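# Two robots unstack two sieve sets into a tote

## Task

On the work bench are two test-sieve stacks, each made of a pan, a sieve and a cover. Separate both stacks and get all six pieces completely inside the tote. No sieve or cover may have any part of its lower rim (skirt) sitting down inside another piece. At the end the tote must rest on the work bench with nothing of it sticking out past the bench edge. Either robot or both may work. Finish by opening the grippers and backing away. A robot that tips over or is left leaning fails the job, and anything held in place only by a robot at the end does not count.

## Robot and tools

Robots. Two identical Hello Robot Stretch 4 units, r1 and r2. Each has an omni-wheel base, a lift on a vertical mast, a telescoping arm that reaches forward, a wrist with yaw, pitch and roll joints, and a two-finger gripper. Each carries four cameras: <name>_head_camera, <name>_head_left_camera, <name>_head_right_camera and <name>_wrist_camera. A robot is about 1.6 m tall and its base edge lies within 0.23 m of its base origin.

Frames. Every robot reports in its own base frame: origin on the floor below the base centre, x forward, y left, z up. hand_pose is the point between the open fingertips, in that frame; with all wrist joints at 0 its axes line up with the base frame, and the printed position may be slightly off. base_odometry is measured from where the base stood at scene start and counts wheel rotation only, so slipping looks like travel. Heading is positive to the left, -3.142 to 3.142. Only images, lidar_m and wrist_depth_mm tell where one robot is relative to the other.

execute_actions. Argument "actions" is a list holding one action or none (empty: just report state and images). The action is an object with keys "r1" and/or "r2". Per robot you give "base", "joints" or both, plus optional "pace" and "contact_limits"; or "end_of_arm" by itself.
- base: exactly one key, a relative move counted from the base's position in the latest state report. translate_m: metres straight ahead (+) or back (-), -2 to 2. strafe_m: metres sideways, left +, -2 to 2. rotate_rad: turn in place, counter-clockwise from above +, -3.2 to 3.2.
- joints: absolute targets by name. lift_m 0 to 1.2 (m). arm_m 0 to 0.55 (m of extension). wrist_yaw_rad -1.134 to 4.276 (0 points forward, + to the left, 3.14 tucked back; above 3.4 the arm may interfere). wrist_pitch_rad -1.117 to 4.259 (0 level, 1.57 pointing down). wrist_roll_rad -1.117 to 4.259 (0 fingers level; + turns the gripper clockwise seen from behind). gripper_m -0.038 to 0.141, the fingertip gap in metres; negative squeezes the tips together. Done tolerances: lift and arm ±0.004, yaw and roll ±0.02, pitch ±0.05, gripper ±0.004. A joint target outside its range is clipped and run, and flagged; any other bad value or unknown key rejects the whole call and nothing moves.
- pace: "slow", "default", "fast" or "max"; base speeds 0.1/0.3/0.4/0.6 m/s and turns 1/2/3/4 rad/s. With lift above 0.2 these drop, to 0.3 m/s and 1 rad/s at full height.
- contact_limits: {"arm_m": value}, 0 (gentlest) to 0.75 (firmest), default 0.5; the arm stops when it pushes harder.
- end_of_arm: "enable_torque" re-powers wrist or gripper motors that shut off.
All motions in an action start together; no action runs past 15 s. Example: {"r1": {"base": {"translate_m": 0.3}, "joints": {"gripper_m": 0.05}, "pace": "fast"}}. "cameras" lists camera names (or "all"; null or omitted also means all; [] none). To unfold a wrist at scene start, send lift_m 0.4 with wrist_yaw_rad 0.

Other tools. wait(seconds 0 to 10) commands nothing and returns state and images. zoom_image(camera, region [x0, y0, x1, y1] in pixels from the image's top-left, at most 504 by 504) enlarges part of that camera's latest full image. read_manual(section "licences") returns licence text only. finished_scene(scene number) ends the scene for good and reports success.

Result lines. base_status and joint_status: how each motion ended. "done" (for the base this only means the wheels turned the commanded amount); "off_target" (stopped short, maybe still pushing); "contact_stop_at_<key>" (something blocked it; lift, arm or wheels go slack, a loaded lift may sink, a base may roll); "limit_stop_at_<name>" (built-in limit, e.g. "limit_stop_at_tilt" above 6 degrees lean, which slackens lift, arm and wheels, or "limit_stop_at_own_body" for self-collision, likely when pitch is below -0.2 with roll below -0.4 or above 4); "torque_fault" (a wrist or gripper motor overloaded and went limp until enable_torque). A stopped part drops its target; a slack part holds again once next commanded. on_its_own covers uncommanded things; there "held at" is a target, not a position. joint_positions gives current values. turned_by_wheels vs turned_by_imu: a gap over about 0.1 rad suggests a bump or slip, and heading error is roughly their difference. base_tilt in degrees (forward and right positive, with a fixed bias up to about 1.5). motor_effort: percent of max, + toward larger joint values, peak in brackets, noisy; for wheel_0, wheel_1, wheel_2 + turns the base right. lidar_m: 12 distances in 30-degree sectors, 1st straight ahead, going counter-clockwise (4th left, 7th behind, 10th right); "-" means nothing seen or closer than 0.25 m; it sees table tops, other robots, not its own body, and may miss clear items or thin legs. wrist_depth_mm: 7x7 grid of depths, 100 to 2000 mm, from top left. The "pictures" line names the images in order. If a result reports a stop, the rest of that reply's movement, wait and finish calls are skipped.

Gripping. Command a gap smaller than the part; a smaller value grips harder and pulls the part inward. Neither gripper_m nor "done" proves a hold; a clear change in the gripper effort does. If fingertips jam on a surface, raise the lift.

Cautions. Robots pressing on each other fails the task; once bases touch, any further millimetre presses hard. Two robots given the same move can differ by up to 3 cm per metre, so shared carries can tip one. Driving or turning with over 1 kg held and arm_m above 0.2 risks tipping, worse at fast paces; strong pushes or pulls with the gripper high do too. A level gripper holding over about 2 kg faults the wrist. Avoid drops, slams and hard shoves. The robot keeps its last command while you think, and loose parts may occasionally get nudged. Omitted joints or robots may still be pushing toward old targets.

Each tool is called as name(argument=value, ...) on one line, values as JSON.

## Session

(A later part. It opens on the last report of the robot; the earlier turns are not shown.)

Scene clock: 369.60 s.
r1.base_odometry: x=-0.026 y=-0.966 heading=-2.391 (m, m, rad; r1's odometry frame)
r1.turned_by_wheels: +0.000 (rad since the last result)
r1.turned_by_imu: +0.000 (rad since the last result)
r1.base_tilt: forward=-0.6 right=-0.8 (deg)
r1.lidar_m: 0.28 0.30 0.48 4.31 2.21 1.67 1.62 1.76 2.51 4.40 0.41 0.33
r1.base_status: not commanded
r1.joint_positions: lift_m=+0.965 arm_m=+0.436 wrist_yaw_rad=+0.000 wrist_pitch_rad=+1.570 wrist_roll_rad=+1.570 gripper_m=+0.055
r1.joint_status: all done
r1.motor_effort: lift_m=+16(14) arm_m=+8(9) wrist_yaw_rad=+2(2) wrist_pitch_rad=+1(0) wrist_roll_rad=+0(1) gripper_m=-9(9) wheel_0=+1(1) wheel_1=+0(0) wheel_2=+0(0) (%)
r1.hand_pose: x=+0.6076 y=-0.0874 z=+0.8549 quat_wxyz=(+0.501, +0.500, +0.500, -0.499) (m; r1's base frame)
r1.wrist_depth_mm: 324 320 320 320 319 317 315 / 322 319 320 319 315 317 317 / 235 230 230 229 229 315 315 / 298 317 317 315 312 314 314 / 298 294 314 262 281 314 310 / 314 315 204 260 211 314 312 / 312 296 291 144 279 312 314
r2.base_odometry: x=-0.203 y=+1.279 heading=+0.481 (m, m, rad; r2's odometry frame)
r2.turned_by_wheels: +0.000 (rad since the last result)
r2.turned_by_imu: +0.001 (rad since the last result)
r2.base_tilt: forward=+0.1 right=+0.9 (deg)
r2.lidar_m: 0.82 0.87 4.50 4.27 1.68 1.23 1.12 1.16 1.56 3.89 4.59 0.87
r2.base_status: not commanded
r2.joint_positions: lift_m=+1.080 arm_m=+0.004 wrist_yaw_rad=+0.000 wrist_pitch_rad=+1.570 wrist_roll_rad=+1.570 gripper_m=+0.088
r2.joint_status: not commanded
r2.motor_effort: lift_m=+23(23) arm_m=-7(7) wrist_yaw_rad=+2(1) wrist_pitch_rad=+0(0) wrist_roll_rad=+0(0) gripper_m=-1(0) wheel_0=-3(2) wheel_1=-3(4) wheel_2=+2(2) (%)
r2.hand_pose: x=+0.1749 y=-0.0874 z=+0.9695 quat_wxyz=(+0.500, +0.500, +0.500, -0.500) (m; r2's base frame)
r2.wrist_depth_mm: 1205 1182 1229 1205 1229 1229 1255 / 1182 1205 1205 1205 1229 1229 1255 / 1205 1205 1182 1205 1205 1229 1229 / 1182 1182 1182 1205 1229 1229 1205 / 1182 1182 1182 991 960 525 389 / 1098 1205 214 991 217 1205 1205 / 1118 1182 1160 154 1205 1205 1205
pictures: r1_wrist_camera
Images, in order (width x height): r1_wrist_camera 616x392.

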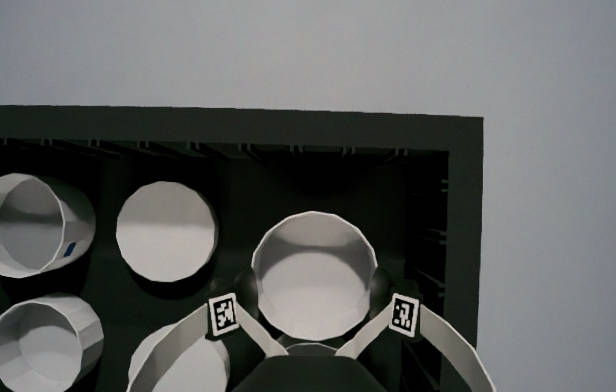

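execute_actions(actions=[{"r1":{"joints":{"lift_m":0.919},"pace":"slow"}}], cameras=[])

execute_actions(actions=[{"r1":{"joints":{"gripper_m":0.088}}}], cameras=[])

execute_actions(actions=[{"r1":{"joints":{"lift_m":1.15}}}], cameras=["r1_wrist_camera"])

execute_actions(actions=[{"r1":{"base":{"translate_m":-0.4},"joints":{"arm_m":0.005},"pace":"fast"}}], cameras=["r1_head_camera","r2_head_camera"])

Scene clock: 375.30 s.
r1.base_odometry: x=-0.026 y=-0.966 heading=-2.391 (m, m, rad; r1's odometry frame)
r1.turned_by_wheels: +0.000 (rad since the last result)
r1.turned_by_imu: +0.001 (rad since the last result)
r1.base_tilt: forward=-0.4 right=-0.9 (deg)
r1.lidar_m: 0.29 0.34 0.45 4.32 2.20 1.67 1.63 1.77 2.51 4.39 0.40 0.31
r1.base_status: not commanded
r1.joint_positions: lift_m=+0.919 arm_m=+0.436 wrist_yaw_rad=+0.000 wrist_pitch_rad=+1.570 wrist_roll_rad=+1.570 gripper_m=+0.055
r1.joint_status: all done
r1.motor_effort: lift_m=+16(16) arm_m=+9(9) wrist_yaw_rad=+1(1) wrist_pitch_rad=+1(1) wrist_roll_rad=+1(1) gripper_m=-9(9) wheel_0=+1(1) wheel_1=+0(0) wheel_2=+0(0) (%)
r1.hand_pose: x=+0.6076 y=-0.0874 z=+0.8089 quat_wxyz=(+0.501, +0.500, +0.500, -0.499) (m; r1's base frame)
r1.wrist_depth_mm: 274 274 274 273 273 272 272 / 185 185 273 272 272 271 271 / 213 224 216 210 196 182 270 / 270 248 270 270 267 181 268 / 268 248 267 262 267 181 268 / 270 268 206 260 210 181 267 / 266 246 266 144 266 180 267
r2.base_odometry: x=-0.203 y=+1.279 heading=+0.481 (m, m, rad; r2's odometry frame)
r2.turned_by_wheels: +0.000 (rad since the last result)
r2.turned_by_imu: +0.001 (rad since the last result)
r2.base_tilt: forward=+0.2 right=+1.0 (deg)
r2.lidar_m: 0.84 0.86 4.48 4.28 1.66 1.21 1.13 1.16 1.56 3.89 4.61 0.87
r2.base_status: not commanded
r2.joint_positions: lift_m=+1.080 arm_m=+0.004 wrist_yaw_rad=+0.000 wrist_pitch_rad=+1.570 wrist_roll_rad=+1.570 gripper_m=+0.088
r2.joint_status: not commanded
r2.motor_effort: lift_m=+23(23) arm_m=-7(7) wrist_yaw_rad=+1(2) wrist_pitch_rad=+0(1) wrist_roll_rad=+0(0) gripper_m=-2(0) wheel_0=-3(2) wheel_1=-4(3) wheel_2=+2(2) (%)
r2.hand_pose: x=+0.1749 y=-0.0874 z=+0.9695 quat_wxyz=(+0.500, +0.500, +0.500, -0.500) (m; r2's base frame)
r2.wrist_depth_mm: 1229 1229 1229 1229 1205 1229 1229 / 1205 1205 1205 1205 1229 1229 1229 / 1205 1182 1205 1205 1229 1229 1229 / 1182 1182 1205 1205 1229 1205 1205 / 1160 1160 1182 976 976 525 387 / 1118 1182 214 991 216 1205 1205 / 1098 1205 1182 154 1182 1205 1205
pictures: none
No camera images: the call's "cameras" was empty. Leave "cameras" out to get every camera's image.

Scene clock: 376.43 s.
r1.base_odometry: x=-0.026 y=-0.966 heading=-2.391 (m, m, rad; r1's odometry frame)
r1.turned_by_wheels: +0.000 (rad since the last result)
r1.turned_by_imu: +0.000 (rad since the last result)
r1.base_tilt: forward=-0.6 right=-0.8 (deg)
r1.lidar_m: 0.29 0.32 0.47 4.31 2.19 1.69 1.63 1.74 2.50 4.37 0.41 0.32
r1.base_status: not commanded
r1.joint_positions: lift_m=+0.919 arm_m=+0.436 wrist_yaw_rad=+0.000 wrist_pitch_rad=+1.569 wrist_roll_rad=+1.570 gripper_m=+0.088
r1.joint_status: all done
r1.motor_effort: lift_m=+16(16) arm_m=+9(9) wrist_yaw_rad=+1(0) wrist_pitch_rad=+2(1) wrist_roll_rad=+2(2) gripper_m=-2(8) wheel_0=+1(1) wheel_1=+0(0) wheel_2=+0(0) (%)
r1.hand_pose: x=+0.6078 y=-0.0874 z=+0.8089 quat_wxyz=(+0.501, +0.500, +0.500, -0.499) (m; r1's base frame)
r1.wrist_depth_mm: 276 276 274 273 273 272 271 / 186 273 274 273 271 271 271 / 211 224 216 209 200 182 268 / 270 250 270 267 268 182 267 / 268 248 268 267 265 182 268 / 268 270 204 264 197 181 267 / 267 246 266 143 267 180 267
r2.base_odometry: x=-0.203 y=+1.279 heading=+0.481 (m, m, rad; r2's odometry frame)
r2.turned_by_wheels: +0.000 (rad since the last result)
r2.turned_by_imu: +0.000 (rad since the last result)
r2.base_tilt: forward=+0.1 right=+0.7 (deg)
r2.lidar_m: 0.82 0.86 4.49 4.28 1.67 1.20 1.13 1.18 1.56 3.86 4.57 0.89
r2.base_status: not commanded
r2.joint_positions: lift_m=+1.080 arm_m=+0.004 wrist_yaw_rad=+0.000 wrist_pitch_rad=+1.570 wrist_roll_rad=+1.570 gripper_m=+0.088
r2.joint_status: not commanded
r2.motor_effort: lift_m=+23(23) arm_m=-7(7) wrist_yaw_rad=+1(1) wrist_pitch_rad=-1(1) wrist_roll_rad=+0(1) gripper_m=-2(1) wheel_0=-3(3) wheel_1=-4(4) wheel_2=+2(2) (%)
r2.hand_pose: x=+0.1749 y=-0.0874 z=+0.9695 quat_wxyz=(+0.500, +0.500, +0.500, -0.500) (m; r2's base frame)
r2.wrist_depth_mm: 1205 1229 1205 1255 1229 1229 1255 / 1205 1205 1205 1229 1205 1229 1281 / 1160 1182 1205 1205 1229 1229 1229 / 1182 1182 1229 1182 1182 1205 1205 / 1182 1182 1182 1008 976 525 387 / 1118 1160 213 976 217 1205 1205 / 1098 1182 1160 153 1182 1229 1229
pictures: none
No camera images: the call's "cameras" was empty. Leave "cameras" out to get every camera's image.

Scene clock: 378.47 s.
r1.base_odometry: x=-0.026 y=-0.966 heading=-2.391 (m, m, rad; r1's odometry frame)
r1.turned_by_wheels: +0.000 (rad since the last result)
r1.turned_by_imu: +0.000 (rad since the last result)
r1.base_tilt: forward=-0.4 right=-0.8 (deg)
r1.lidar_m: 0.27 0.31 0.48 4.30 2.20 1.70 1.63 1.72 2.53 4.40 0.43 0.32
r1.base_status: not commanded
r1.joint_positions: lift_m=+1.150 arm_m=+0.436 wrist_yaw_rad=+0.000 wrist_pitch_rad=+1.570 wrist_roll_rad=+1.570 gripper_m=+0.088
r1.joint_status: all done
r1.motor_effort: lift_m=+22(24) arm_m=+8(8) wrist_yaw_rad=+3(1) wrist_pitch_rad=-1(1) wrist_roll_rad=+1(1) gripper_m=-3(2) wheel_0=+1(1) wheel_1=+0(0) wheel_2=+0(0) (%)
r1.hand_pose: x=+0.6077 y=-0.0874 z=+1.0395 quat_wxyz=(+0.501, +0.500, +0.500, -0.499) (m; r1's base frame)
r1.wrist_depth_mm: 508 512 508 504 504 504 1281 / 508 504 512 504 504 500 1281 / 508 504 504 504 496 500 1229 / 455 492 477 500 496 496 1042 / 459 496 500 496 496 492 1042 / 455 496 205 477 204 500 1229 / 433 424 449 145 484 492 1255
r2.base_odometry: x=-0.203 y=+1.279 heading=+0.481 (m, m, rad; r2's odometry frame)
r2.turned_by_wheels: +0.000 (rad since the last result)
r2.turned_by_imu: +0.001 (rad since the last result)
r2.base_tilt: forward=+0.1 right=+0.8 (deg)
r2.lidar_m: 0.83 0.86 4.47 4.28 1.66 1.20 1.14 1.17 1.57 3.88 4.60 0.88
r2.base_status: not commanded
r2.joint_positions: lift_m=+1.080 arm_m=+0.004 wrist_yaw_rad=+0.000 wrist_pitch_rad=+1.570 wrist_roll_rad=+1.570 gripper_m=+0.088
r2.joint_status: not commanded
r2.motor_effort: lift_m=+23(23) arm_m=-7(7) wrist_yaw_rad=+3(2) wrist_pitch_rad=+0(1) wrist_roll_rad=-1(1) gripper_m=-1(3) wheel_0=-2(3) wheel_1=-3(4) wheel_2=+2(2) (%)
r2.hand_pose: x=+0.1749 y=-0.0874 z=+0.9695 quat_wxyz=(+0.500, +0.500, +0.500, -0.500) (m; r2's base frame)
r2.wrist_depth_mm: 1182 1205 1229 1205 1229 1255 1255 / 1205 1205 1255 1205 1229 1255 1205 / 1182 1229 1205 1205 1229 1205 1229 / 1182 1205 1205 1182 1205 1182 1229 / 1182 1182 1205 976 991 525 387 / 1098 1182 213 991 218 1205 1205 / 1098 1182 1182 154 1182 1205 1205
pictures: r1_wrist_camera
Images, in order (width x height): r1_wrist_camera 616x392.

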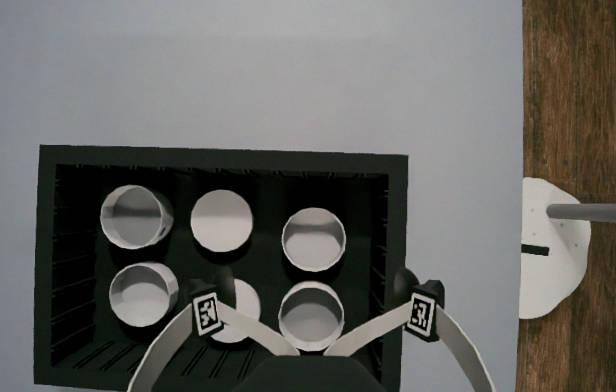

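Scene clock: 381.23 s.
r1.base_odometry: x=+0.267 y=-0.693 heading=-2.391 (m, m, rad; r1's odometry frame)
r1.turned_by_wheels: +0.000 (rad since the last result)
r1.turned_by_imu: +0.002 (rad since the last result)
r1.base_tilt: forward=-0.7 right=-0.8 (deg)
r1.lidar_m: 0.66 0.75 4.46 4.05 1.64 1.26 1.23 1.32 1.91 4.37 0.96 0.70
r1.base_status: done
r1.joint_positions: lift_m=+1.150 arm_m=+0.006 wrist_yaw_rad=+0.000 wrist_pitch_rad=+1.570 wrist_roll_rad=+1.570 gripper_m=+0.088
r1.joint_status: all done
r1.motor_effort: lift_m=+21(22) arm_m=-8(8) wrist_yaw_rad=+4(0) wrist_pitch_rad=-1(1) wrist_roll_rad=+0(0) gripper_m=-3(3) wheel_0=+0(5) wheel_1=+1(4) wheel_2=-1(8) (%)
r1.hand_pose: x=+0.1775 y=-0.0874 z=+1.0395 quat_wxyz=(+0.500, +0.500, +0.500, -0.500) (m; r1's base frame)
r1.wrist_depth_mm: 1281 1281 1308 1281 1281 1255 1255 / 1281 1281 1281 1308 1255 1255 1255 / 1281 1281 1255 1281 1255 1255 1255 / 1281 1255 1281 1255 1060 1255 1255 / 1255 1281 1281 1042 1042 1229 387 / 1281 1229 205 1255 204 1229 1229 / 1255 1255 1255 145 1229 1255 1229
r2.base_odometry: x=-0.203 y=+1.279 heading=+0.481 (m, m, rad; r2's odometry frame)
r2.turned_by_wheels: +0.000 (rad since the last result)
r2.turned_by_imu: +0.001 (rad since the last result)
r2.base_tilt: forward=+0.2 right=+0.8 (deg)
r2.lidar_m: 0.83 0.87 4.50 4.27 1.64 1.20 1.13 1.18 1.57 3.89 4.58 0.88
r2.base_status: not commanded
r2.joint_positions: lift_m=+1.080 arm_m=+0.004 wrist_yaw_rad=+0.000 wrist_pitch_rad=+1.570 wrist_roll_rad=+1.570 gripper_m=+0.088
r2.joint_status: not commanded
r2.motor_effort: lift_m=+23(23) arm_m=-7(7) wrist_yaw_rad=+1(2) wrist_pitch_rad=+0(1) wrist_roll_rad=-1(1) gripper_m=-1(1) wheel_0=-3(3) wheel_1=-3(4) wheel_2=+2(2) (%)
r2.hand_pose: x=+0.1749 y=-0.0874 z=+0.9695 quat_wxyz=(+0.500, +0.500, +0.500, -0.500) (m; r2's base frame)
r2.wrist_depth_mm: 1229 1205 1205 1182 1255 1229 1281 / 1182 1229 1205 1229 1229 1205 1205 / 1182 1205 1182 1182 1182 1229 1229 / 1205 1205 1205 1205 1205 1229 1229 / 1160 1205 1205 976 991 521 389 / 1098 1205 214 991 216 1182 1182 / 1098 1160 1160 154 1205 1182 1205
pictures: r1_head_camera, r2_head_camera
Images, in order (width x height): r1_head_camera 420x560, r2_head_camera 420x560.

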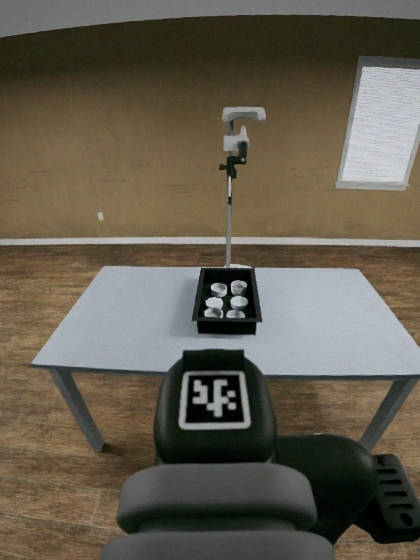

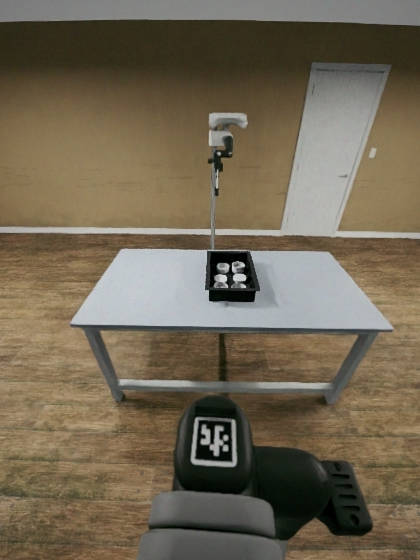

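All six lie separately.

finished_scene(scene=1)

The scene is finished: the task was done.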